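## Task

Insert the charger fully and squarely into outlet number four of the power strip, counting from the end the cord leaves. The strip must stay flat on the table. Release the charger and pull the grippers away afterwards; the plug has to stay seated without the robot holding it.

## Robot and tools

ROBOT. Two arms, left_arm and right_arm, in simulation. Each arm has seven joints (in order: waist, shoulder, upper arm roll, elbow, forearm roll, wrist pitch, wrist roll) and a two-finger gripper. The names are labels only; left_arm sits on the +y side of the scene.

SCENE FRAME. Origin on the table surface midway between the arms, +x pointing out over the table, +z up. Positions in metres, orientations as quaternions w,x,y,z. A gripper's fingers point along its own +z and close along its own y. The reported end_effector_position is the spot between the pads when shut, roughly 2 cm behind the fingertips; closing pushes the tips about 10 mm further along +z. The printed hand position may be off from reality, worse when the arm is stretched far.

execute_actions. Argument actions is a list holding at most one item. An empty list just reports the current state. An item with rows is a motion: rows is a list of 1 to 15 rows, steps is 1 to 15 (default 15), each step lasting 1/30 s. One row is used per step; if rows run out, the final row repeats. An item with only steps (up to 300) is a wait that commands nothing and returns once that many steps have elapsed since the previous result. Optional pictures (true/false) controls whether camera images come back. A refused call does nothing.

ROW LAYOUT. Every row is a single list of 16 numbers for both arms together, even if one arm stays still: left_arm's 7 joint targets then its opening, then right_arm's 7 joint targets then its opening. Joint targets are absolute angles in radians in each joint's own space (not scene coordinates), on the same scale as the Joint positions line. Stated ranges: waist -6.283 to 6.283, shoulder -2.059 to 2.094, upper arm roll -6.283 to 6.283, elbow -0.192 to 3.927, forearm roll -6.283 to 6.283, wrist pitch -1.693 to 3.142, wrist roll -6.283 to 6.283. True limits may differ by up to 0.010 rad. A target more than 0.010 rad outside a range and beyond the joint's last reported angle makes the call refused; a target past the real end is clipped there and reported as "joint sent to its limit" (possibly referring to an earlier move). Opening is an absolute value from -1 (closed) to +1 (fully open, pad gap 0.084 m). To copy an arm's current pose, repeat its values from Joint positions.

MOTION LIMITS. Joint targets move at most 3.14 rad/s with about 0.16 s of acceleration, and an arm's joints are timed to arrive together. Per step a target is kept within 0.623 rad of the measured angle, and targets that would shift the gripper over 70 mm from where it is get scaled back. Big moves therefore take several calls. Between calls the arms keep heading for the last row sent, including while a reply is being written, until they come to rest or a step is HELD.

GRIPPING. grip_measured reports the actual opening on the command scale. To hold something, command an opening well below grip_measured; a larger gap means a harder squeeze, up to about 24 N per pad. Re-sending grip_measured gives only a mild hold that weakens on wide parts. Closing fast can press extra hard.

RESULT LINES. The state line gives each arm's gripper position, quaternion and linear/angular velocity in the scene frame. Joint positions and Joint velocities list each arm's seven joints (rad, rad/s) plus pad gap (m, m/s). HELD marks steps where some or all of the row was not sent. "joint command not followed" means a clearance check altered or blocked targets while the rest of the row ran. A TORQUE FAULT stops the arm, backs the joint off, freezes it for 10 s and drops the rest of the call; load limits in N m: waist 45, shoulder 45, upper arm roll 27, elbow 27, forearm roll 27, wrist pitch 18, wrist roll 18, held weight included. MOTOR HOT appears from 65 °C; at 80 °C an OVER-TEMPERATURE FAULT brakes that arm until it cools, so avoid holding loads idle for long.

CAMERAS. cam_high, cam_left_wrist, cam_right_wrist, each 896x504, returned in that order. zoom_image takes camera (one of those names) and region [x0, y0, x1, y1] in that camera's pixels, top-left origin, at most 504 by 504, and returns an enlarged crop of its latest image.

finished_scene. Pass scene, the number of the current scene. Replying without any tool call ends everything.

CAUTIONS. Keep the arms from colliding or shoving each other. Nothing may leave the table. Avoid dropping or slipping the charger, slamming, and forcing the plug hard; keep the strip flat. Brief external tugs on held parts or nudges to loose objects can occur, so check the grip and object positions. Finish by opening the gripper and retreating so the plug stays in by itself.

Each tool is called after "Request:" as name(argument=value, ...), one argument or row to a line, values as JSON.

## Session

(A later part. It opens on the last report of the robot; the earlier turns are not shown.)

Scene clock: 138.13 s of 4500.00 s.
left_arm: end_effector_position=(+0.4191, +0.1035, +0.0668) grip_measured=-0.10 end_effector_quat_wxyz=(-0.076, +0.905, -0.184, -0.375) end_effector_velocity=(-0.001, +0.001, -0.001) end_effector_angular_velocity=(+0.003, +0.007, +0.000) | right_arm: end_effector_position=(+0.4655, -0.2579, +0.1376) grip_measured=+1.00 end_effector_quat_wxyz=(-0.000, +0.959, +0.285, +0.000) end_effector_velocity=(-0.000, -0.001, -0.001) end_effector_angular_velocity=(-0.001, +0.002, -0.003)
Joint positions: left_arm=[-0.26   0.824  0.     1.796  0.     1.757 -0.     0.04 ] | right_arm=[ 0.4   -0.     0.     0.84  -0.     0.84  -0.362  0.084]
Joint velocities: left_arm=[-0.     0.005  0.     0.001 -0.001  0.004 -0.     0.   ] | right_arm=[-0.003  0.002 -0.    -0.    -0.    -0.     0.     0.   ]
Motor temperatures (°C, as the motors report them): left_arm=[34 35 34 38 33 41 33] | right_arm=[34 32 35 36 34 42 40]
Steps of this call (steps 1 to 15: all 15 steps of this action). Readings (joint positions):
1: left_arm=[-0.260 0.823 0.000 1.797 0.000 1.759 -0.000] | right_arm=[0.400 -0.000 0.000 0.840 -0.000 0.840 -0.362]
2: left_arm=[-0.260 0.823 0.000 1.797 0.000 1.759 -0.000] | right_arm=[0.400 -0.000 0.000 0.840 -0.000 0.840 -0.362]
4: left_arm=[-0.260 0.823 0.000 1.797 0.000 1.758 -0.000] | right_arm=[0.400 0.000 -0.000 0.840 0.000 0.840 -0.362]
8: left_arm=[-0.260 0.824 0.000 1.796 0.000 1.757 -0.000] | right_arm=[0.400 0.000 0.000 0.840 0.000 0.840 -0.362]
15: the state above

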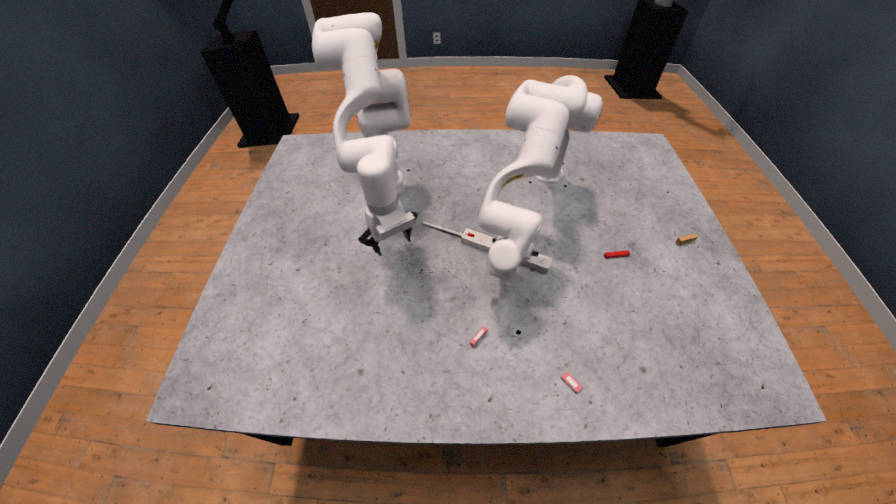

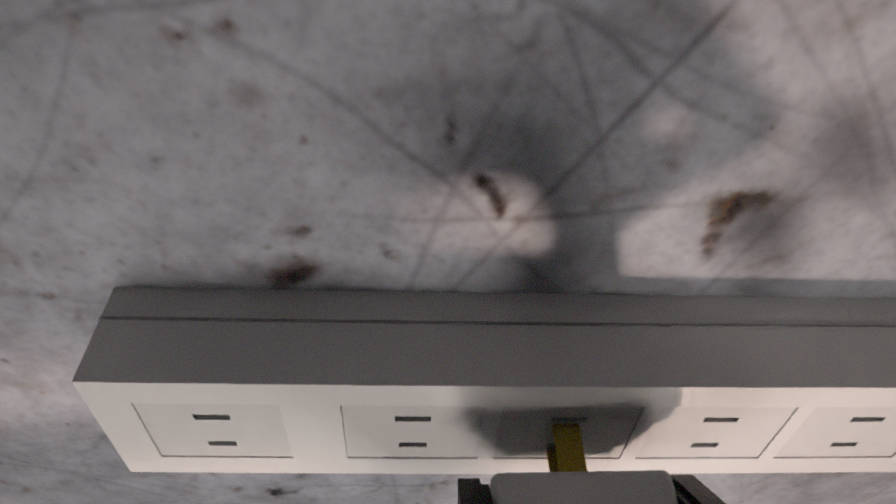

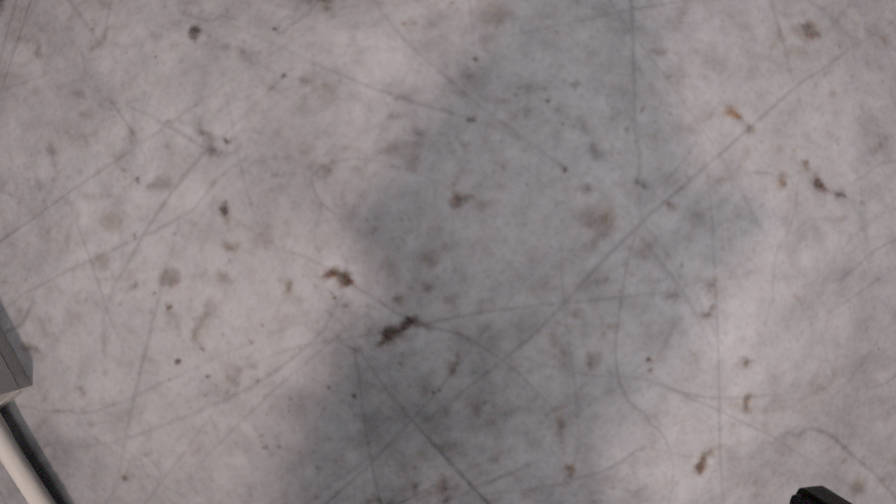

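Request:
execute_actions(
  actions=[
    {"rows":[[-0.26,0.8205,0,1.7978,0,1.7623,0,-1,0.4,0,0,0.84,0,0.84,-0.362,1]],"steps":8},
  ],
  pictures=false,
)

Request:
execute_actions(
  actions=[
    {"rows":[[-0.2616,0.8297,0,1.8126,0,1.7679,0,-1,0.4,0,0,0.84,0,0.84,-0.362,1]]},
  ],
  pictures=false,
)

Request:
execute_actions(
  actions=[
    {"rows":[[-0.2616,0.8373,0,1.8107,0,1.7584,0,-1,0.4,0,0,0.84,0,0.84,-0.362,1]]},
  ],
)

Request:
zoom_image(
  camera="cam_left_wrist",
  region=[450,340,700,504],
)

Scene clock: 144.57 s of 4500.00 s.
left_arm: end_effector_position=(+0.4187, +0.1036, +0.0672) grip_measured=-0.10 end_effector_quat_wxyz=(-0.076, +0.905, -0.184, -0.375) end_effector_velocity=(+0.000, -0.000, +0.001) end_effector_angular_velocity=(+0.001, +0.002, -0.000) | right_arm: end_effector_position=(+0.4655, -0.2579, +0.1376) grip_measured=+1.00 end_effector_quat_wxyz=(-0.000, +0.959, +0.285, +0.000) end_effector_velocity=(-0.000, +0.000, +0.000) end_effector_angular_velocity=(-0.000, -0.000, -0.002)
Joint positions: left_arm=[-0.26   0.823  0.     1.795  0.     1.758  0.     0.04 ] | right_arm=[ 0.4   -0.     0.     0.84  -0.     0.84  -0.362  0.084]
Joint velocities: left_arm=[ 0.     0.001 -0.     0.004  0.     0.005  0.    -0.   ] | right_arm=[-0.    -0.     0.    -0.    -0.     0.     0.002 -0.   ]
Motor temperatures (°C, as the motors report them): left_arm=[34 34 34 37 33 41 33] | right_arm=[34 33 35 36 34 42 40]
Steps of this call (steps 1 to 15: the robot went on to your last target; steps 16 to 90: nothing new was sent; then 3.17 s passed at rest; steps 91 to 98: all 8 steps of this action). Readings (joint positions):
91: left_arm=[-0.260 0.824 0.000 1.795 0.000 1.757 -0.000] | right_arm=[0.400 -0.000 -0.000 0.840 -0.000 0.840 -0.362]
92: left_arm=[-0.260 0.824 0.000 1.795 -0.000 1.757 0.000] | right_arm=[0.400 -0.000 -0.000 0.840 -0.000 0.840 -0.362]
94: left_arm=[-0.260 0.823 0.000 1.795 0.000 1.758 0.000] | right_arm=[0.400 0.000 -0.000 0.840 -0.000 0.840 -0.362]
98: the state above

Scene clock: 145.07 s of 4500.00 s.
left_arm: end_effector_position=(+0.4205, +0.1017, +0.0667) grip_measured=-0.10 end_effector_quat_wxyz=(-0.077, +0.905, -0.185, -0.375) end_effector_velocity=(-0.005, -0.004, -0.012) end_effector_angular_velocity=(-0.002, +0.012, -0.008) | right_arm: end_effector_position=(+0.4655, -0.2579, +0.1376) grip_measured=+1.00 end_effector_quat_wxyz=(-0.000, +0.959, +0.285, +0.000) end_effector_velocity=(-0.000, -0.000, -0.000) end_effector_angular_velocity=(-0.000, +0.000, +0.000)
Joint positions: left_arm=[-0.262  0.833 -0.     1.811 -0.     1.764  0.     0.04 ] | right_arm=[ 0.4    0.     0.     0.84  -0.     0.84  -0.362  0.084]
Joint velocities: left_arm=[-0.005  0.019 -0.006 -0.007 -0.002 -0.015  0.    -0.   ] | right_arm=[-0.    -0.     0.    -0.001 -0.    -0.    -0.    -0.   ]
Motor temperatures (°C, as the motors report them): left_arm=[34 34 34 37 33 41 33] | right_arm=[34 33 35 36 34 42 40]
Steps of this call (steps 1 to 15: all 15 steps of this action). Readings (joint positions):
1: left_arm=[-0.260 0.823 0.000 1.796 0.000 1.759 0.000] | right_arm=[0.400 -0.000 0.000 0.840 -0.000 0.840 -0.362]
2: left_arm=[-0.260 0.825 0.000 1.798 0.000 1.760 -0.000] | right_arm=[0.400 -0.000 -0.000 0.840 0.000 0.840 -0.362]
4: left_arm=[-0.261 0.828 0.000 1.803 0.000 1.765 -0.000] | right_arm=[0.400 -0.000 -0.000 0.840 0.000 0.840 -0.362]
8: left_arm=[-0.261 0.831 0.001 1.808 0.000 1.768 -0.000] | right_arm=[0.400 0.000 -0.000 0.840 -0.000 0.840 -0.362]
15: the state above

Scene clock: 145.57 s of 4500.00 s.
left_arm: end_effector_position=(+0.4209, +0.1019, +0.0639) grip_measured=-0.10 end_effector_quat_wxyz=(-0.077, +0.905, -0.185, -0.375) end_effector_velocity=(-0.001, +0.001, -0.000) end_effector_angular_velocity=(+0.002, +0.003, -0.000) | right_arm: end_effector_position=(+0.4655, -0.2579, +0.1376) grip_measured=+1.00 end_effector_quat_wxyz=(-0.000, +0.959, +0.285, +0.000) end_effector_velocity=(-0.000, +0.001, +0.000) end_effector_angular_velocity=(+0.001, -0.001, +0.000)
Joint positions: left_arm=[-0.262  0.837 -0.     1.811 -0.     1.758  0.     0.04 ] | right_arm=[ 0.4    0.    -0.     0.84   0.     0.84  -0.362  0.084]
Joint velocities: left_arm=[ 0.     0.    -0.    -0.003  0.     0.001 -0.    -0.   ] | right_arm=[ 0.001 -0.001 -0.    -0.     0.001 -0.     0.     0.   ]
Motor temperatures (°C, as the motors report them): left_arm=[34 34 34 37 33 41 33] | right_arm=[34 33 35 37 34 42 40]
Steps of this call (steps 1 to 15: all 15 steps of this action). Readings (joint positions):
1: left_arm=[-0.262 0.833 -0.001 1.811 -0.000 1.764 0.000] | right_arm=[0.400 -0.000 -0.000 0.840 0.000 0.840 -0.362]
2: left_arm=[-0.262 0.834 -0.001 1.811 -0.000 1.762 0.000] | right_arm=[0.400 0.000 -0.000 0.840 -0.000 0.840 -0.362]
4: left_arm=[-0.262 0.836 -0.001 1.811 -0.000 1.759 0.000] | right_arm=[0.400 0.000 -0.000 0.840 -0.000 0.840 -0.362]
8: left_arm=[-0.262 0.838 -0.000 1.810 -0.000 1.758 0.000] | right_arm=[0.400 0.000 0.000 0.840 -0.000 0.840 -0.362]
15: the state above

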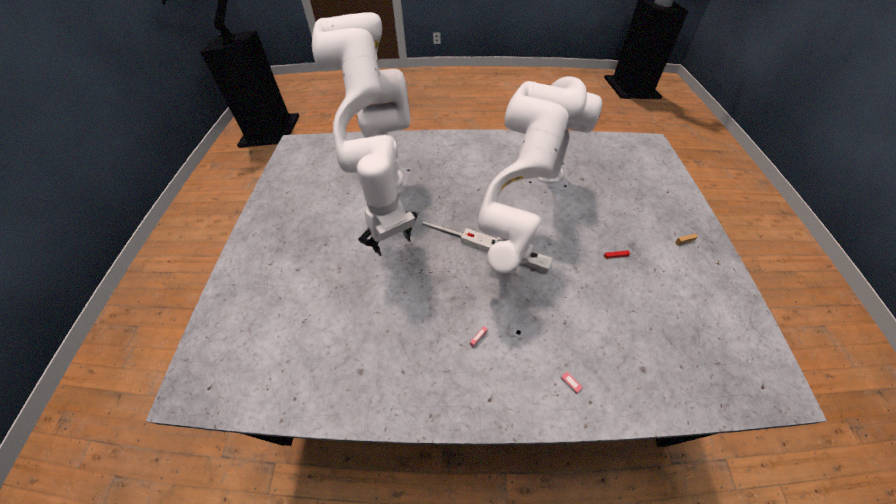

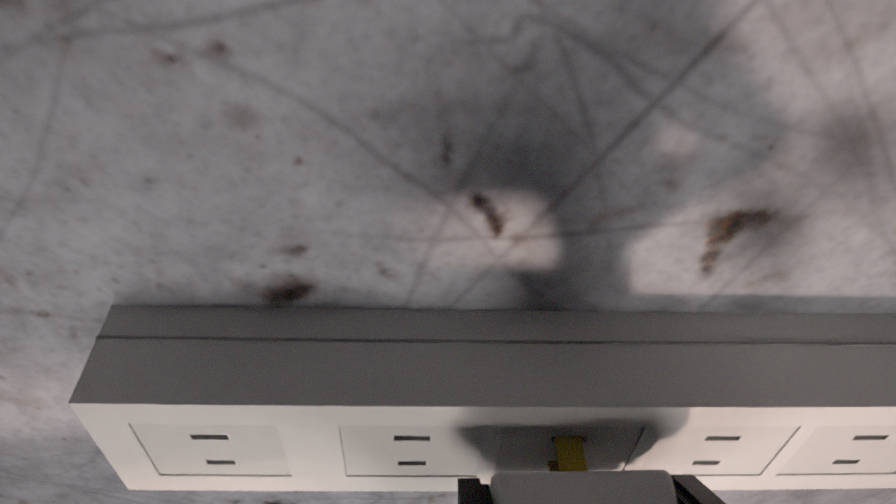

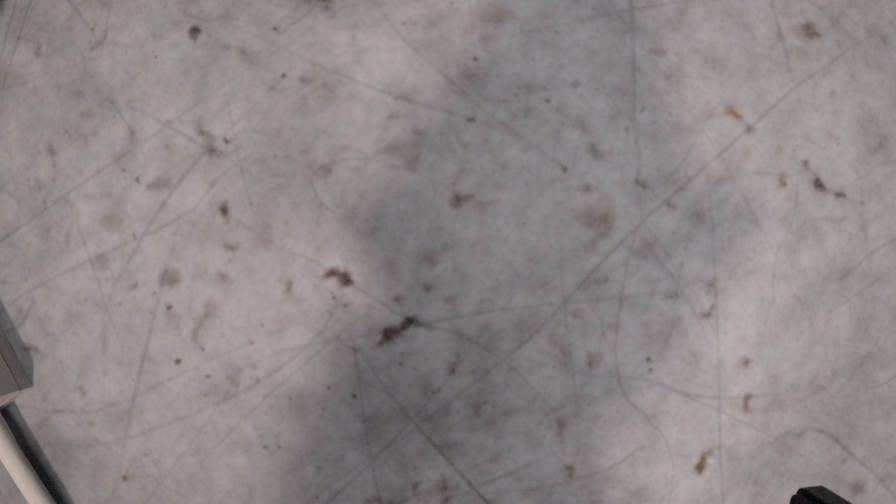

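Region (450, 340, 700, 504) of cam_left_wrist's 896x504 image, scaled by 2.016, with more detail than that image has; it fills the top 331 rows of this view, and the rest is white.

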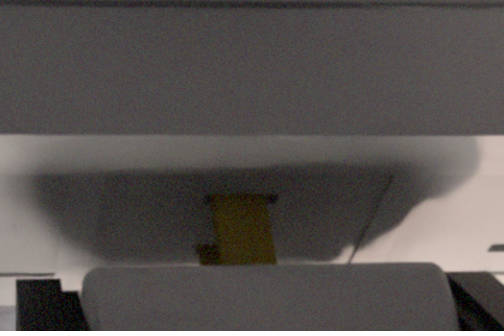

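In. Push down.

Request:
execute_actions(
  actions=[
    {"rows":[[-0.2616,0.848,0,1.8088,0,1.7458,0,-1,0.4,0,0,0.84,0,0.84,-0.362,1]]},
  ],
  pictures=false,
)

Request:
execute_actions(
  actions=[
    {"rows":[[-0.2616,0.8605,0,1.8073,0,1.7318,0,-1,0.4,0,0,0.84,0,0.84,-0.362,1]]},
  ],
  pictures=false,
)

Request:
execute_actions(
  actions=[
    {"steps":25},
  ],
)

Scene clock: 150.73 s of 4500.00 s.
left_arm: end_effector_position=(+0.4208, +0.1019, +0.0577) grip_measured=-0.10 end_effector_quat_wxyz=(-0.077, +0.905, -0.185, -0.375) end_effector_velocity=(+0.001, -0.000, -0.000) end_effector_angular_velocity=(-0.001, -0.002, +0.000) | right_arm: end_effector_position=(+0.4655, -0.2579, +0.1376) grip_measured=+1.00 end_effector_quat_wxyz=(-0.000, +0.959, +0.285, +0.000) end_effector_velocity=(-0.001, +0.001, -0.000) end_effector_angular_velocity=(-0.000, +0.001, +0.001)
Joint positions: left_arm=[-0.262  0.847 -0.     1.809  0.     1.747  0.     0.04 ] | right_arm=[ 0.4    0.     0.     0.84   0.     0.84  -0.362  0.084]
Joint velocities: left_arm=[ 0.     0.    -0.     0.001 -0.    -0.002 -0.    -0.   ] | right_arm=[ 0.002 -0.     0.    -0.001 -0.     0.     0.001  0.   ]
Motor temperatures (°C, as the motors report them): left_arm=[34 35 34 37 33 41 33] | right_arm=[34 33 35 37 34 42 40]
Steps of this call (steps 1 to 15: the robot went on to your last target; steps 16 to 90: nothing new was sent; then 1.67 s passed at rest; steps 91 to 105: all 15 steps of this action). Readings (joint positions):
91: left_arm=[-0.262 0.837 -0.000 1.811 -0.000 1.758 -0.000] | right_arm=[0.400 -0.000 0.000 0.840 0.000 0.840 -0.362]
92: left_arm=[-0.262 0.838 -0.000 1.811 0.000 1.757 -0.000] | right_arm=[0.400 0.000 0.000 0.840 0.000 0.840 -0.362]
94: left_arm=[-0.262 0.843 -0.000 1.810 0.000 1.751 0.000] | right_arm=[0.400 -0.000 -0.000 0.840 -0.000 0.840 -0.362]
98: left_arm=[-0.262 0.847 -0.000 1.809 0.000 1.748 0.000] | right_arm=[0.400 -0.000 -0.000 0.840 0.000 0.840 -0.362]
105: the state above

Scene clock: 151.23 s of 4500.00 s.
left_arm: end_effector_position=(+0.4212, +0.1018, +0.0524) grip_measured=-0.10 end_effector_quat_wxyz=(-0.077, +0.905, -0.185, -0.375) end_effector_velocity=(-0.001, +0.000, -0.001) end_effector_angular_velocity=(+0.002, +0.006, +0.000) | right_arm: end_effector_position=(+0.4655, -0.2579, +0.1376) grip_measured=+1.00 end_effector_quat_wxyz=(-0.000, +0.959, +0.285, +0.000) end_effector_velocity=(+0.000, +0.000, +0.000) end_effector_angular_velocity=(+0.001, -0.001, -0.001)
Joint positions: left_arm=[-0.262  0.857  0.     1.81   0.     1.738  0.     0.04 ] | right_arm=[ 0.4   -0.     0.     0.84   0.     0.84  -0.362  0.084]
Joint velocities: left_arm=[ 0.     0.005 -0.     0.003 -0.     0.004 -0.    -0.   ] | right_arm=[ 0.    -0.    -0.     0.001  0.001 -0.     0.    -0.   ]
Motor temperatures (°C, as the motors report them): left_arm=[34 35 34 37 33 41 33] | right_arm=[34 33 35 37 34 42 40]
Steps of this call (steps 1 to 15: all 15 steps of this action). Readings (joint positions):
1: left_arm=[-0.262 0.847 -0.000 1.809 0.000 1.747 0.000] | right_arm=[0.400 0.000 0.000 0.840 0.000 0.840 -0.362]
2: left_arm=[-0.262 0.848 -0.000 1.809 0.000 1.746 0.000] | right_arm=[0.400 0.000 -0.000 0.840 0.000 0.840 -0.362]
4: left_arm=[-0.262 0.852 0.000 1.809 0.000 1.741 0.000] | right_arm=[0.400 -0.000 0.000 0.840 -0.000 0.840 -0.362]
8: left_arm=[-0.262 0.856 0.000 1.809 0.000 1.738 0.000] | right_arm=[0.400 0.000 0.000 0.840 -0.000 0.840 -0.362]
15: the state above

Scene clock: 152.07 s of 4500.00 s.
left_arm: end_effector_position=(+0.4209, +0.1020, +0.0521) grip_measured=-0.10 end_effector_quat_wxyz=(-0.077, +0.905, -0.185, -0.375) end_effector_velocity=(-0.001, +0.000, -0.000) end_effector_angular_velocity=(+0.001, +0.001, +0.000) | right_arm: end_effector_position=(+0.4655, -0.2579, +0.1376) grip_measured=+1.00 end_effector_quat_wxyz=(-0.000, +0.959, +0.285, +0.000) end_effector_velocity=(+0.000, -0.000, +0.000) end_effector_angular_velocity=(+0.000, -0.001, -0.000)
Joint positions: left_arm=[-0.262  0.856  0.     1.807  0.     1.737 -0.     0.04 ] | right_arm=[ 0.4    0.    -0.     0.84   0.     0.84  -0.362  0.084]
Joint velocities: left_arm=[ 0.    -0.     0.    -0.002 -0.    -0.001 -0.    -0.   ] | right_arm=[ 0.    -0.    -0.001  0.001  0.     0.     0.     0.   ]
Motor temperatures (°C, as the motors report them): left_arm=[34 35 34 37 33 41 33] | right_arm=[34 33 35 37 34 42 40]
Steps of this call (steps 1 to 15: the robot went on to your last target; steps 16 to 25: nothing new was sent). Readings (joint positions):
1: left_arm=[-0.262 0.857 0.000 1.810 0.000 1.738 0.000] | right_arm=[0.400 0.000 -0.000 0.840 0.000 0.840 -0.362]
2: left_arm=[-0.262 0.857 0.000 1.810 0.000 1.738 0.000] | right_arm=[0.400 -0.000 0.000 0.840 -0.000 0.840 -0.362]
4: left_arm=[-0.262 0.857 0.000 1.810 0.000 1.739 0.000] | right_arm=[0.400 -0.000 0.000 0.840 -0.000 0.840 -0.362]
8: left_arm=[-0.262 0.857 0.000 1.809 0.000 1.738 -0.000] | right_arm=[0.400 0.000 0.000 0.840 -0.000 0.840 -0.362]
25: the state above
All arms were judged still, so your last target was given up. Only a new action makes them travel on or press farther. Fingers that are still opening or closing keep moving.

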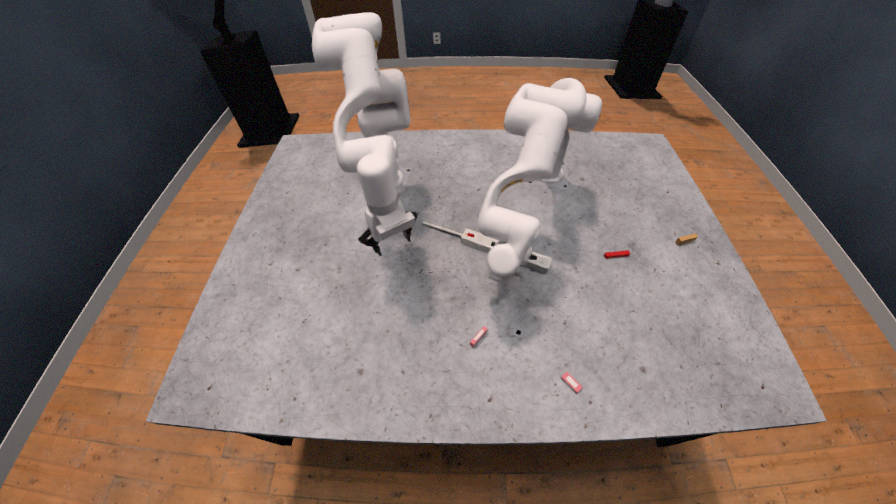

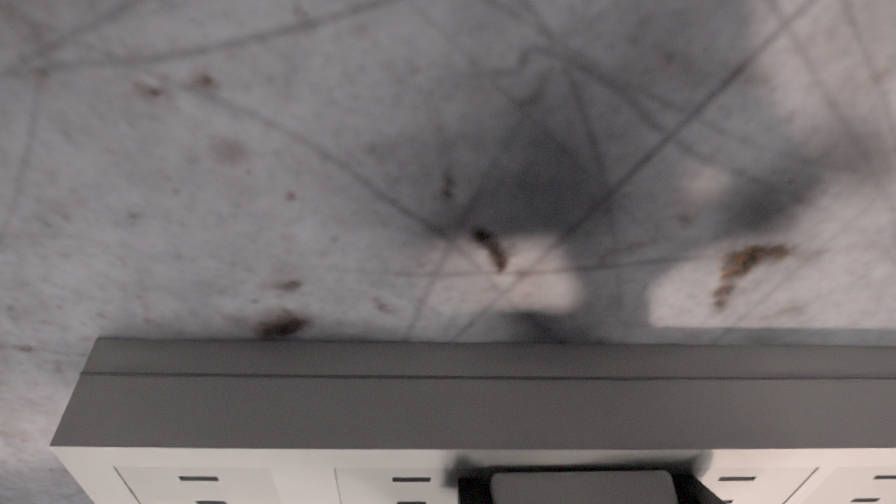

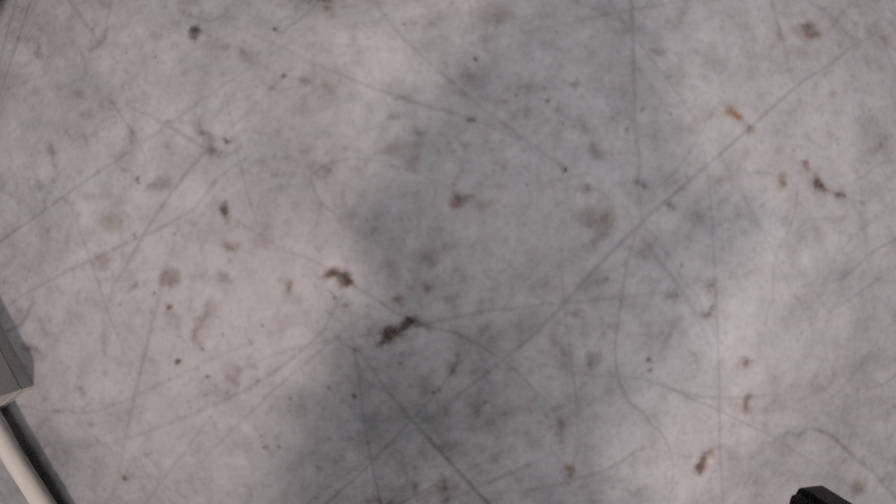

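Request:
execute_actions(
  actions=[
    {"rows":[[-0.2616,0.854,0,1.808,0,1.739,0,0.8,0.4,0,0,0.84,0,0.84,-0.362,1]],"steps":12},
  ],
  pictures=false,
)

Request:
execute_actions(
  actions=[
    {"rows":[[-0.2616,0.753,0,1.82,0,1.852,0,0.8,0.4,0,0,0.84,0,0.84,-0.362,1]]},
  ],
)

Request:
execute_actions(
  actions=[
    {"rows":[[0.3,0.3,0,1.5,0,1.7,0,0.8,0.4,0,0,0.84,0,0.84,-0.362,1]]},
  ],
  pictures=false,
)

Request:
execute_actions(
  actions=[
    {"steps":15},
  ],
)

Request:
zoom_image(
  camera="cam_high",
  region=[470,215,570,285],
)

Scene clock: 158.10 s of 4500.00 s.
left_arm: end_effector_position=(+0.4194, +0.1026, +0.0498) grip_measured=+0.80 end_effector_quat_wxyz=(-0.077, +0.904, -0.185, -0.377) end_effector_velocity=(+0.009, -0.004, +0.018) end_effector_angular_velocity=(-0.012, -0.027, -0.001) | right_arm: end_effector_position=(+0.4655, -0.2579, +0.1376) grip_measured=+1.00 end_effector_quat_wxyz=(-0.000, +0.959, +0.285, +0.000) end_effector_velocity=(+0.000, -0.000, -0.000) end_effector_angular_velocity=(-0.000, +0.000, +0.001)
Joint positions: left_arm=[-0.262  0.859  0.     1.804 -0.     1.735 -0.     0.076] | right_arm=[ 0.4    0.     0.     0.84   0.     0.84  -0.362  0.084]
Joint velocities: left_arm=[-0.    -0.023 -0.     0.024  0.     0.018  0.     0.001] | right_arm=[ 0.     0.    -0.001 -0.    -0.    -0.    -0.002 -0.   ]
Motor temperatures (°C, as the motors report them): left_arm=[34 34 34 36 33 42 33] | right_arm=[34 33 35 37 34 42 40]
Steps of this call (steps 1 to 90: nothing new was sent; then 2.63 s passed at rest; steps 91 to 102: all 12 steps of this action). Readings (joint positions):
91: left_arm=[-0.262 0.856 0.000 1.807 0.000 1.737 0.000] | right_arm=[0.400 0.000 0.000 0.840 -0.000 0.840 -0.362]
92: left_arm=[-0.262 0.856 0.000 1.807 -0.000 1.736 -0.000] | right_arm=[0.400 -0.000 0.000 0.840 -0.000 0.840 -0.362]
94: left_arm=[-0.262 0.857 -0.000 1.805 -0.000 1.736 -0.000] | right_arm=[0.400 0.000 0.000 0.840 -0.000 0.840 -0.362]
98: left_arm=[-0.262 0.861 0.000 1.802 -0.000 1.734 -0.000] | right_arm=[0.400 -0.000 -0.000 0.840 -0.000 0.840 -0.362]
102: the state above

Scene clock: 158.60 s of 4500.00 s.
left_arm: end_effector_position=(+0.4169, +0.1037, +0.1142) grip_measured=+0.80 end_effector_quat_wxyz=(-0.077, +0.904, -0.185, -0.377) end_effector_velocity=(+0.005, -0.002, +0.010) end_effector_angular_velocity=(-0.010, -0.021, -0.000) | right_arm: end_effector_position=(+0.4655, -0.2579, +0.1376) grip_measured=+1.00 end_effector_quat_wxyz=(-0.000, +0.959, +0.285, +0.000) end_effector_velocity=(+0.000, -0.001, -0.000) end_effector_angular_velocity=(-0.000, +0.000, -0.004)
Joint positions: left_arm=[-0.262  0.756  0.     1.818 -0.     1.851  0.     0.077] | right_arm=[ 0.4    0.    -0.     0.84   0.     0.84  -0.362  0.084]
Joint velocities: left_arm=[-0.    -0.014 -0.     0.015 -0.     0.006  0.     0.   ] | right_arm=[-0.002  0.    -0.    -0.    -0.     0.     0.002 -0.   ]
Motor temperatures (°C, as the motors report them): left_arm=[34 34 34 36 33 42 33] | right_arm=[34 33 35 37 34 42 40]
Steps of this call (steps 1 to 15: all 15 steps of this action). Readings (joint positions):
1: left_arm=[-0.262 0.858 0.000 1.805 -0.000 1.736 0.000] | right_arm=[0.400 0.000 -0.000 0.840 0.000 0.840 -0.362]
2: left_arm=[-0.262 0.854 0.000 1.805 -0.000 1.742 0.000] | right_arm=[0.400 0.000 -0.000 0.840 0.000 0.840 -0.362]
4: left_arm=[-0.262 0.824 0.000 1.805 -0.000 1.783 0.000] | right_arm=[0.400 0.000 -0.000 0.840 -0.000 0.840 -0.362]
8: left_arm=[-0.262 0.756 -0.000 1.826 0.000 1.839 -0.000] | right_arm=[0.400 -0.000 0.000 0.840 -0.000 0.840 -0.362]
15: the state above

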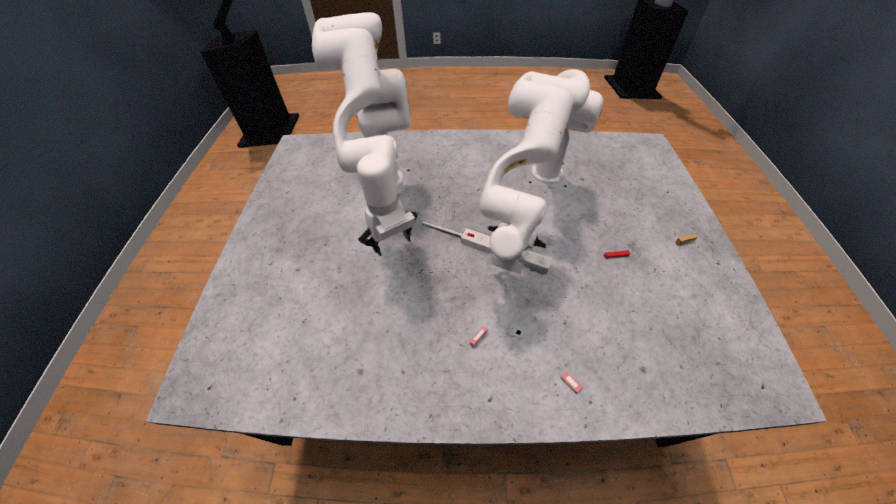

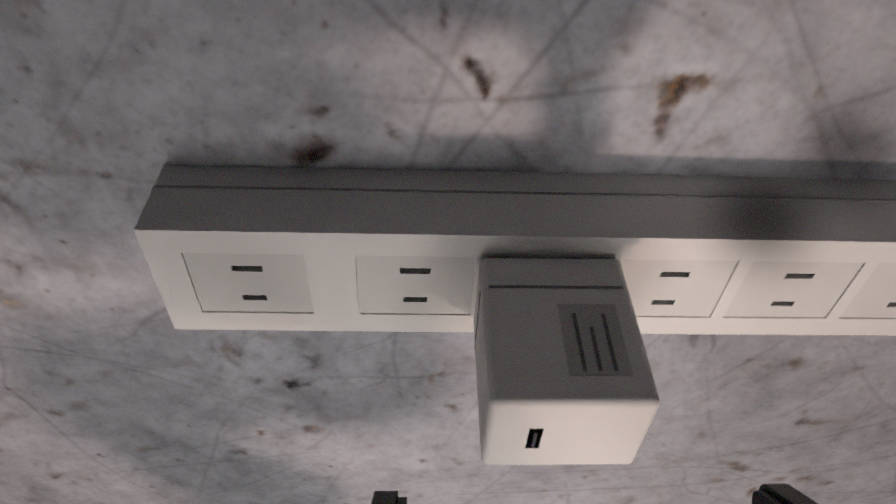

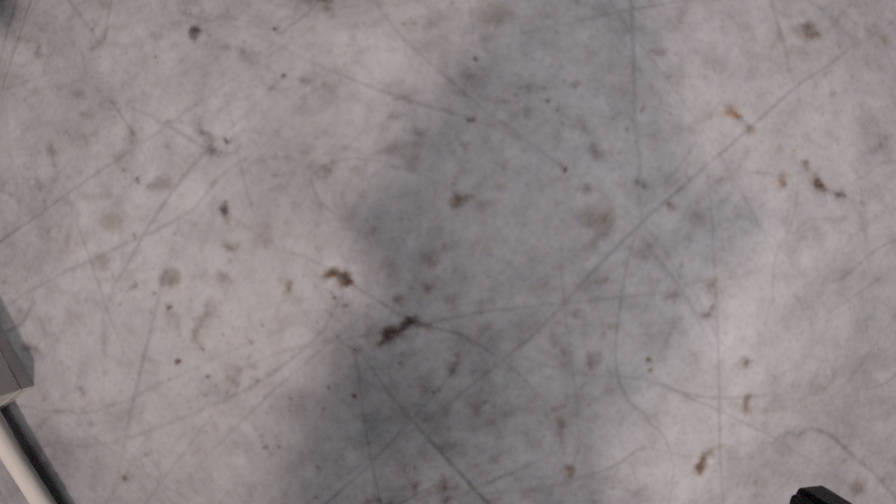

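Scene clock: 159.10 s of 4500.00 s.
left_arm: end_effector_position=(+0.4446, +0.2509, +0.1820) grip_measured=+0.80 end_effector_quat_wxyz=(-0.011, +0.952, -0.032, -0.303) end_effector_velocity=(-0.013, +0.350, +0.148) end_effector_angular_velocity=(-0.028, -0.397, +0.785) | right_arm: end_effector_position=(+0.4655, -0.2579, +0.1376) grip_measured=+1.00 end_effector_quat_wxyz=(-0.000, +0.959, +0.285, +0.000) end_effector_velocity=(+0.001, +0.000, +0.001) end_effector_angular_velocity=(+0.000, -0.002, +0.000)
Joint positions: left_arm=[ 0.073  0.484  0.001  1.63   0.     1.761 -0.     0.077] | right_arm=[ 0.4   -0.    -0.     0.84   0.     0.84  -0.362  0.084]
Joint velocities: left_arm=[ 0.785 -0.636  0.    -0.446  0.    -0.208  0.     0.   ] | right_arm=[-0.001 -0.001  0.001  0.001 -0.     0.    -0.    -0.   ]
Motor temperatures (°C, as the motors report them): left_arm=[34 34 34 37 33 42 33] | right_arm=[34 33 35 37 34 42 40]
Steps of this call (steps 1 to 15: all 15 steps of this action). Readings (joint positions):
1: left_arm=[-0.261 0.755 0.000 1.818 -0.000 1.851 0.000] | right_arm=[0.400 -0.000 -0.000 0.840 -0.000 0.840 -0.362]
2: left_arm=[-0.258 0.751 -0.002 1.815 -0.000 1.849 0.000] | right_arm=[0.400 -0.000 0.000 0.840 -0.000 0.840 -0.362]
4: left_arm=[-0.221 0.720 -0.009 1.787 -0.001 1.837 0.000] | right_arm=[0.400 0.000 0.000 0.840 -0.000 0.840 -0.362]
8: left_arm=[-0.107 0.630 0.003 1.733 0.000 1.809 -0.000] | right_arm=[0.400 0.000 -0.000 0.840 -0.000 0.840 -0.362]
15: the state above

Scene clock: 159.60 s of 4500.00 s.
left_arm: end_effector_position=(+0.4269, +0.3457, +0.2213) grip_measured=+0.80 end_effector_quat_wxyz=(+0.019, +0.966, +0.073, -0.248) end_effector_velocity=(-0.002, +0.006, +0.001) end_effector_angular_velocity=(+0.001, -0.005, +0.015) | right_arm: end_effector_position=(+0.4655, -0.2579, +0.1376) grip_measured=+1.00 end_effector_quat_wxyz=(-0.000, +0.959, +0.285, +0.000) end_effector_velocity=(-0.001, +0.000, -0.001) end_effector_angular_velocity=(-0.001, +0.001, +0.001)
Joint positions: left_arm=[ 0.297  0.302 -0.003  1.5   -0.     1.7    0.     0.077] | right_arm=[ 0.4    0.     0.     0.84  -0.     0.84  -0.362  0.084]
Joint velocities: left_arm=[ 0.014 -0.01   0.002 -0.01   0.    -0.005 -0.     0.   ] | right_arm=[ 0.001  0.     0.    -0.001 -0.001  0.     0.    -0.   ]
Motor temperatures (°C, as the motors report them): left_arm=[34 34 34 37 33 42 33] | right_arm=[34 33 35 37 34 42 40]
Steps of this call (steps 1 to 15: the robot went on to your last target). Readings (joint positions):
1: left_arm=[0.099 0.463 0.001 1.615 0.000 1.754 -0.000] | right_arm=[0.400 -0.000 0.000 0.840 -0.000 0.840 -0.362]
2: left_arm=[0.126 0.442 0.001 1.600 0.000 1.747 -0.000] | right_arm=[0.400 0.000 0.000 0.840 0.000 0.840 -0.362]
4: left_arm=[0.179 0.399 0.001 1.569 0.000 1.733 -0.000] | right_arm=[0.400 0.000 0.000 0.840 -0.000 0.840 -0.362]
8: left_arm=[0.272 0.323 0.004 1.518 0.000 1.709 -0.000] | right_arm=[0.400 -0.000 0.000 0.840 0.000 0.840 -0.362]
15: the state above

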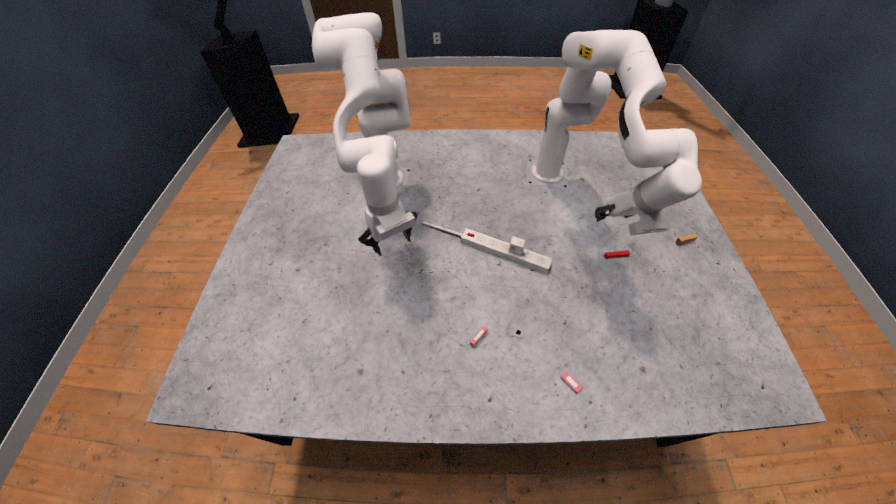

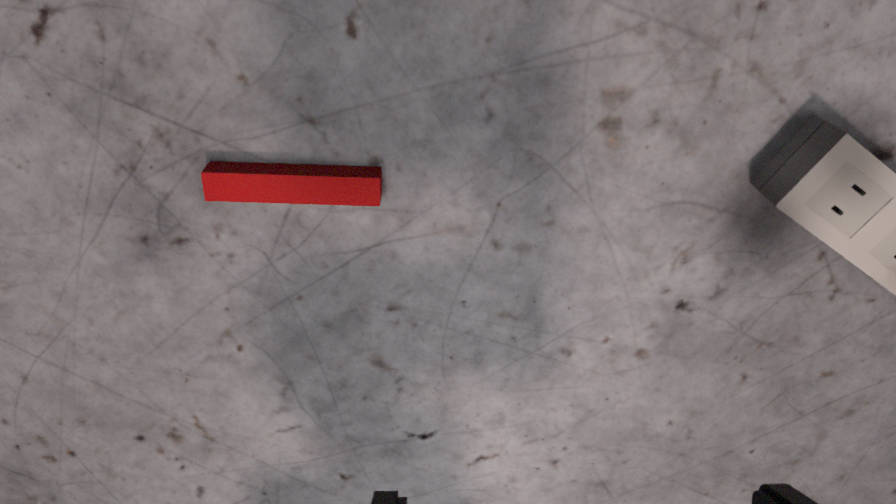

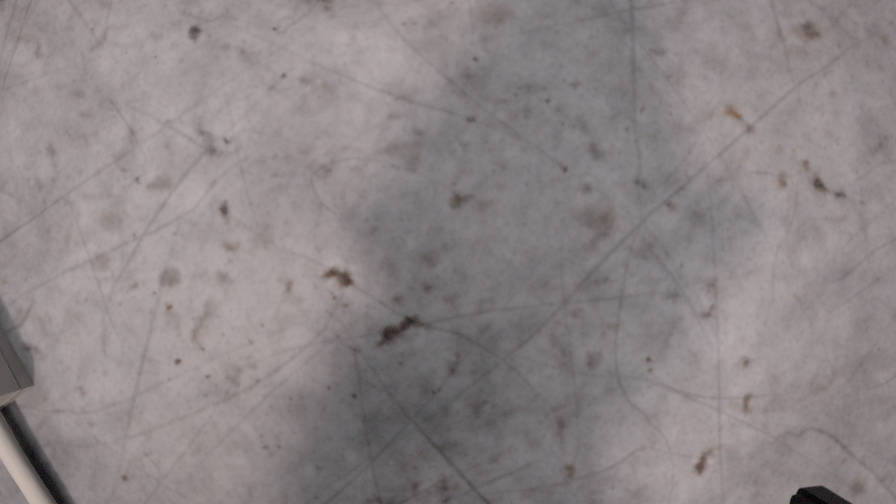

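Region (470, 215, 570, 285) of cam_high's 896x504 image, scaled by 5.040, with more detail than that image has; it fills the top 353 rows of this view, and the rest is white.

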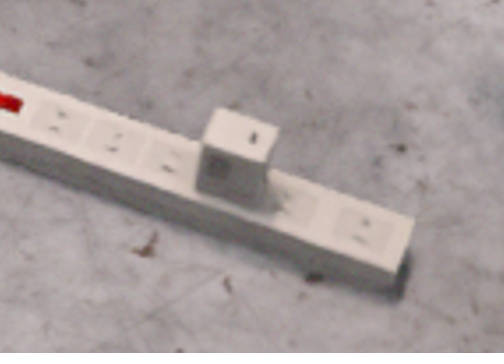

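Request:
execute_actions(
  actions=[
    {"rows":[[-0.2616,0.049,0,0.874,0,0.825,0,-1,0.4,0,0,0.84,0,0.84,-0.362,1]]},
  ],
  pictures=false,
)

Request:
execute_actions(
  actions=[
    {"steps":20},
  ],
  pictures=false,
)

Request:
execute_actions(
  actions=[
    {"rows":[[-0.2616,0.107,0,0.845,0,0.738,0,-1,0.4,0,0,0.84,0,0.84,-0.362,1]]},
  ],
  pictures=false,
)

Request:
execute_actions(
  actions=[
    {"rows":[[-0.2616,0.123,0,0.838,0,0.715,0,-1,0.4,0,0,0.84,0,0.84,-0.362,1]]},
  ],
)

Scene clock: 168.47 s of 4500.00 s.
left_arm: end_effector_position=(+0.4297, +0.2009, +0.1578) grip_measured=-1.00 end_effector_quat_wxyz=(-0.011, +0.988, -0.091, -0.120) end_effector_velocity=(-0.002, -0.349, -0.125) end_effector_angular_velocity=(-0.160, -0.862, -0.790) | right_arm: end_effector_position=(+0.4655, -0.2579, +0.1376) grip_measured=+1.00 end_effector_quat_wxyz=(-0.000, +0.959, +0.285, +0.000) end_effector_velocity=(+0.000, -0.001, -0.000) end_effector_angular_velocity=(-0.000, +0.000, -0.001)
Joint positions: left_arm=[-0.042  0.148 -0.001  1.12  -0.     1.214  0.     0.   ] | right_arm=[ 0.4    0.    -0.     0.84   0.     0.84  -0.362  0.084]
Joint velocities: left_arm=[-0.794 -0.357  0.003 -0.88   0.    -1.401 -0.     0.   ] | right_arm=[-0.001 -0.     0.    -0.    -0.     0.     0.    -0.   ]
Motor temperatures (°C, as the motors report them): left_arm=[34 34 34 38 33 41 33] | right_arm=[34 33 35 37 34 42 40]
Steps of this call (steps 1 to 15: the robot went on to your last target; steps 16 to 90: nothing new was sent; then 5.37 s passed at rest; steps 91 to 105: all 15 steps of this action). Readings (joint positions):
91: left_arm=[0.300 0.300 0.000 1.500 0.000 1.700 -0.000] | right_arm=[0.400 0.000 0.000 0.840 -0.000 0.840 -0.362]
92: left_arm=[0.296 0.298 0.001 1.495 0.000 1.694 -0.000] | right_arm=[0.400 0.000 0.000 0.840 -0.000 0.840 -0.362]
94: left_arm=[0.259 0.279 0.009 1.451 0.001 1.647 -0.000] | right_arm=[0.400 0.000 -0.000 0.840 -0.000 0.840 -0.362]
98: left_arm=[0.141 0.230 -0.004 1.324 -0.000 1.514 0.000] | right_arm=[0.400 0.000 -0.000 0.840 0.000 0.840 -0.362]
105: the state above

Scene clock: 169.13 s of 4500.00 s.
left_arm: end_effector_position=(+0.4134, +0.1059, +0.1302) grip_measured=-1.00 end_effector_quat_wxyz=(-0.000, +0.980, -0.200, +0.000) end_effector_velocity=(-0.002, -0.004, -0.000) end_effector_angular_velocity=(-0.001, -0.001, -0.010) | right_arm: end_effector_position=(+0.4655, -0.2579, +0.1376) grip_measured=+1.00 end_effector_quat_wxyz=(-0.000, +0.959, +0.285, +0.000) end_effector_velocity=(-0.000, -0.000, -0.001) end_effector_angular_velocity=(-0.000, +0.001, -0.001)
Joint positions: left_arm=[-0.261  0.049  0.001  0.875  0.     0.825 -0.     0.   ] | right_arm=[ 0.4    0.     0.     0.84   0.     0.84  -0.362  0.084]
Joint velocities: left_arm=[-0.006 -0.001 -0.005 -0.003 -0.    -0.003  0.     0.   ] | right_arm=[ 0.001  0.001 -0.001 -0.     0.     0.     0.     0.   ]
Motor temperatures (°C, as the motors report them): left_arm=[34 34 34 38 33 41 33] | right_arm=[34 33 35 37 34 42 40]
Steps of this call (steps 1 to 20: the robot went on to your last target). Readings (joint positions):
1: left_arm=[-0.068 0.136 -0.001 1.090 -0.000 1.167 0.000] | right_arm=[0.400 0.000 -0.000 0.840 -0.000 0.840 -0.362]
2: left_arm=[-0.095 0.124 -0.001 1.061 -0.000 1.120 0.000] | right_arm=[0.400 0.000 0.000 0.840 -0.000 0.840 -0.362]
4: left_arm=[-0.148 0.100 -0.001 1.001 -0.000 1.025 0.000] | right_arm=[0.400 0.000 -0.000 0.840 0.000 0.840 -0.362]
8: left_arm=[-0.237 0.061 -0.003 0.903 -0.000 0.873 0.000] | right_arm=[0.400 0.000 0.000 0.840 -0.000 0.840 -0.362]
20: the state above

Scene clock: 169.63 s of 4500.00 s.
left_arm: end_effector_position=(+0.4134, +0.1051, +0.1003) grip_measured=-1.00 end_effector_quat_wxyz=(+0.000, +0.980, -0.200, +0.000) end_effector_velocity=(-0.001, +0.001, -0.003) end_effector_angular_velocity=(+0.002, +0.003, -0.000) | right_arm: end_effector_position=(+0.4655, -0.2579, +0.1376) grip_measured=+1.00 end_effector_quat_wxyz=(-0.000, +0.959, +0.285, +0.000) end_effector_velocity=(+0.000, +0.000, +0.000) end_effector_angular_velocity=(+0.001, -0.001, -0.003)
Joint positions: left_arm=[-0.262  0.106  0.     0.845  0.     0.738 -0.     0.   ] | right_arm=[ 0.4   -0.    -0.     0.84   0.     0.84  -0.362  0.084]
Joint velocities: left_arm=[-0.     0.003  0.    -0.004  0.    -0.004 -0.     0.   ] | right_arm=[-0.001 -0.     0.001  0.001  0.001  0.     0.003 -0.   ]
Motor temperatures (°C, as the motors report them): left_arm=[34 34 34 38 33 41 33] | right_arm=[34 33 35 37 34 42 40]
Steps of this call (steps 1 to 15: all 15 steps of this action). Readings (joint positions):
1: left_arm=[-0.261 0.049 0.001 0.874 0.000 0.825 -0.000] | right_arm=[0.400 0.000 -0.000 0.840 0.000 0.840 -0.362]
2: left_arm=[-0.261 0.052 0.000 0.873 0.000 0.819 -0.000] | right_arm=[0.400 -0.000 -0.000 0.840 0.000 0.840 -0.362]
4: left_arm=[-0.261 0.072 0.000 0.865 0.000 0.785 0.000] | right_arm=[0.400 0.000 0.000 0.840 -0.000 0.840 -0.362]
8: left_arm=[-0.261 0.105 0.000 0.844 -0.000 0.747 0.000] | right_arm=[0.400 0.000 -0.000 0.840 0.000 0.840 -0.362]
15: the state above

Scene clock: 170.13 s of 4500.00 s.
left_arm: end_effector_position=(+0.4164, +0.1038, +0.0971) grip_measured=-1.00 end_effector_quat_wxyz=(+0.001, +0.980, -0.200, +0.006) end_effector_velocity=(-0.004, +0.002, -0.002) end_effector_angular_velocity=(+0.000, +0.001, +0.000) | right_arm: end_effector_position=(+0.4655, -0.2579, +0.1376) grip_measured=+1.00 end_effector_quat_wxyz=(-0.000, +0.959, +0.285, +0.000) end_effector_velocity=(-0.000, -0.000, -0.001) end_effector_angular_velocity=(+0.000, +0.001, -0.000)
Joint positions: left_arm=[-0.262  0.116 -0.     0.843 -0.     0.715 -0.     0.   ] | right_arm=[ 0.4    0.     0.     0.84  -0.     0.84  -0.362  0.084]
Joint velocities: left_arm=[-0.    -0.007  0.    -0.015 -0.    -0.006 -0.     0.   ] | right_arm=[-0.     0.001  0.    -0.     0.001 -0.    -0.    -0.   ]
Motor temperatures (°C, as the motors report them): left_arm=[34 34 34 38 33 41 33] | right_arm=[34 33 35 37 34 42 40]
Steps of this call (steps 1 to 15: all 15 steps of this action). Readings (joint positions):
1: left_arm=[-0.262 0.107 0.000 0.845 0.000 0.738 -0.000] | right_arm=[0.400 0.000 0.000 0.840 -0.000 0.840 -0.362]
2: left_arm=[-0.262 0.108 -0.000 0.845 -0.000 0.735 -0.000] | right_arm=[0.400 0.000 0.000 0.840 -0.000 0.840 -0.362]
4: left_arm=[-0.262 0.112 -0.000 0.845 -0.000 0.726 -0.000] | right_arm=[0.400 -0.000 -0.000 0.840 0.000 0.840 -0.362]
8: left_arm=[-0.262 0.115 -0.000 0.845 -0.000 0.717 -0.000] | right_arm=[0.400 0.000 0.000 0.840 0.000 0.840 -0.362]
15: the state above

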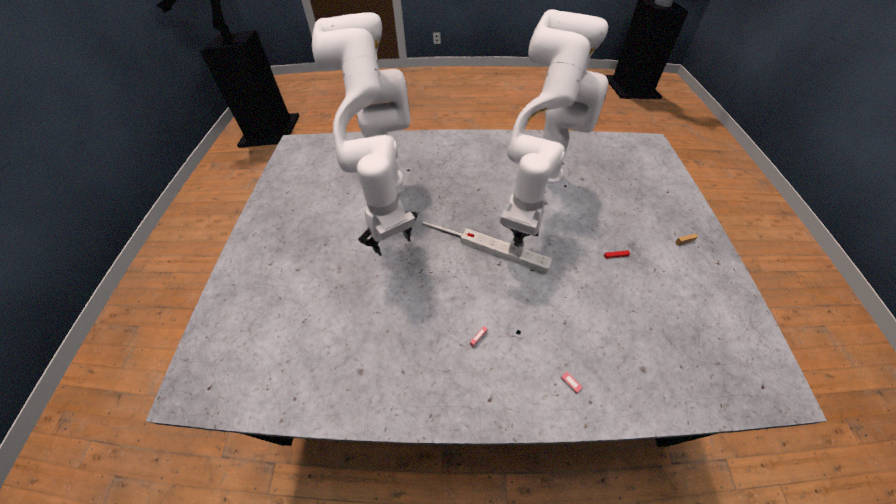

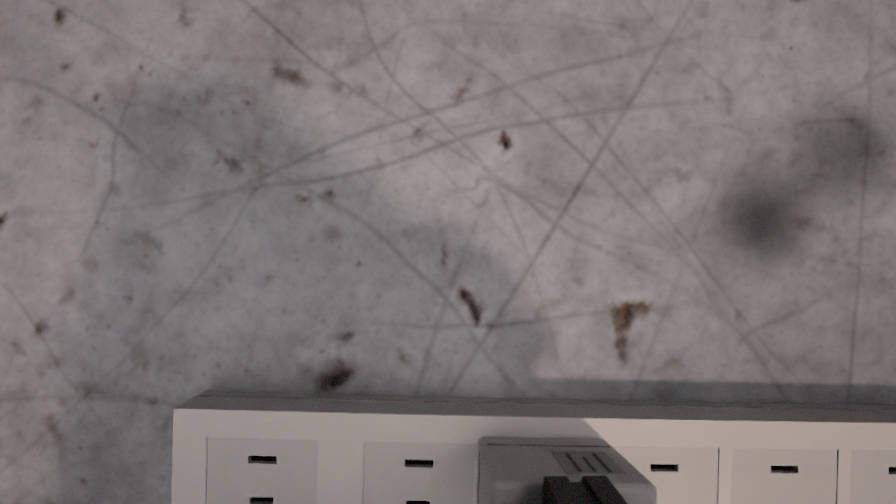

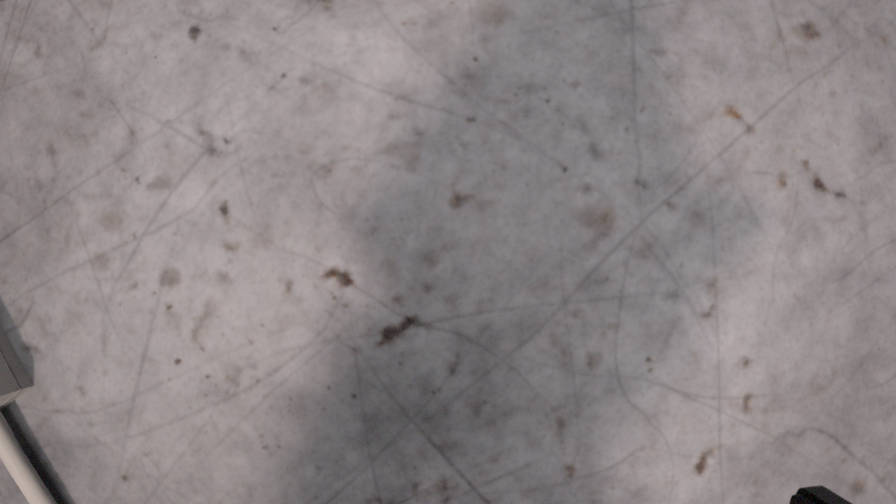

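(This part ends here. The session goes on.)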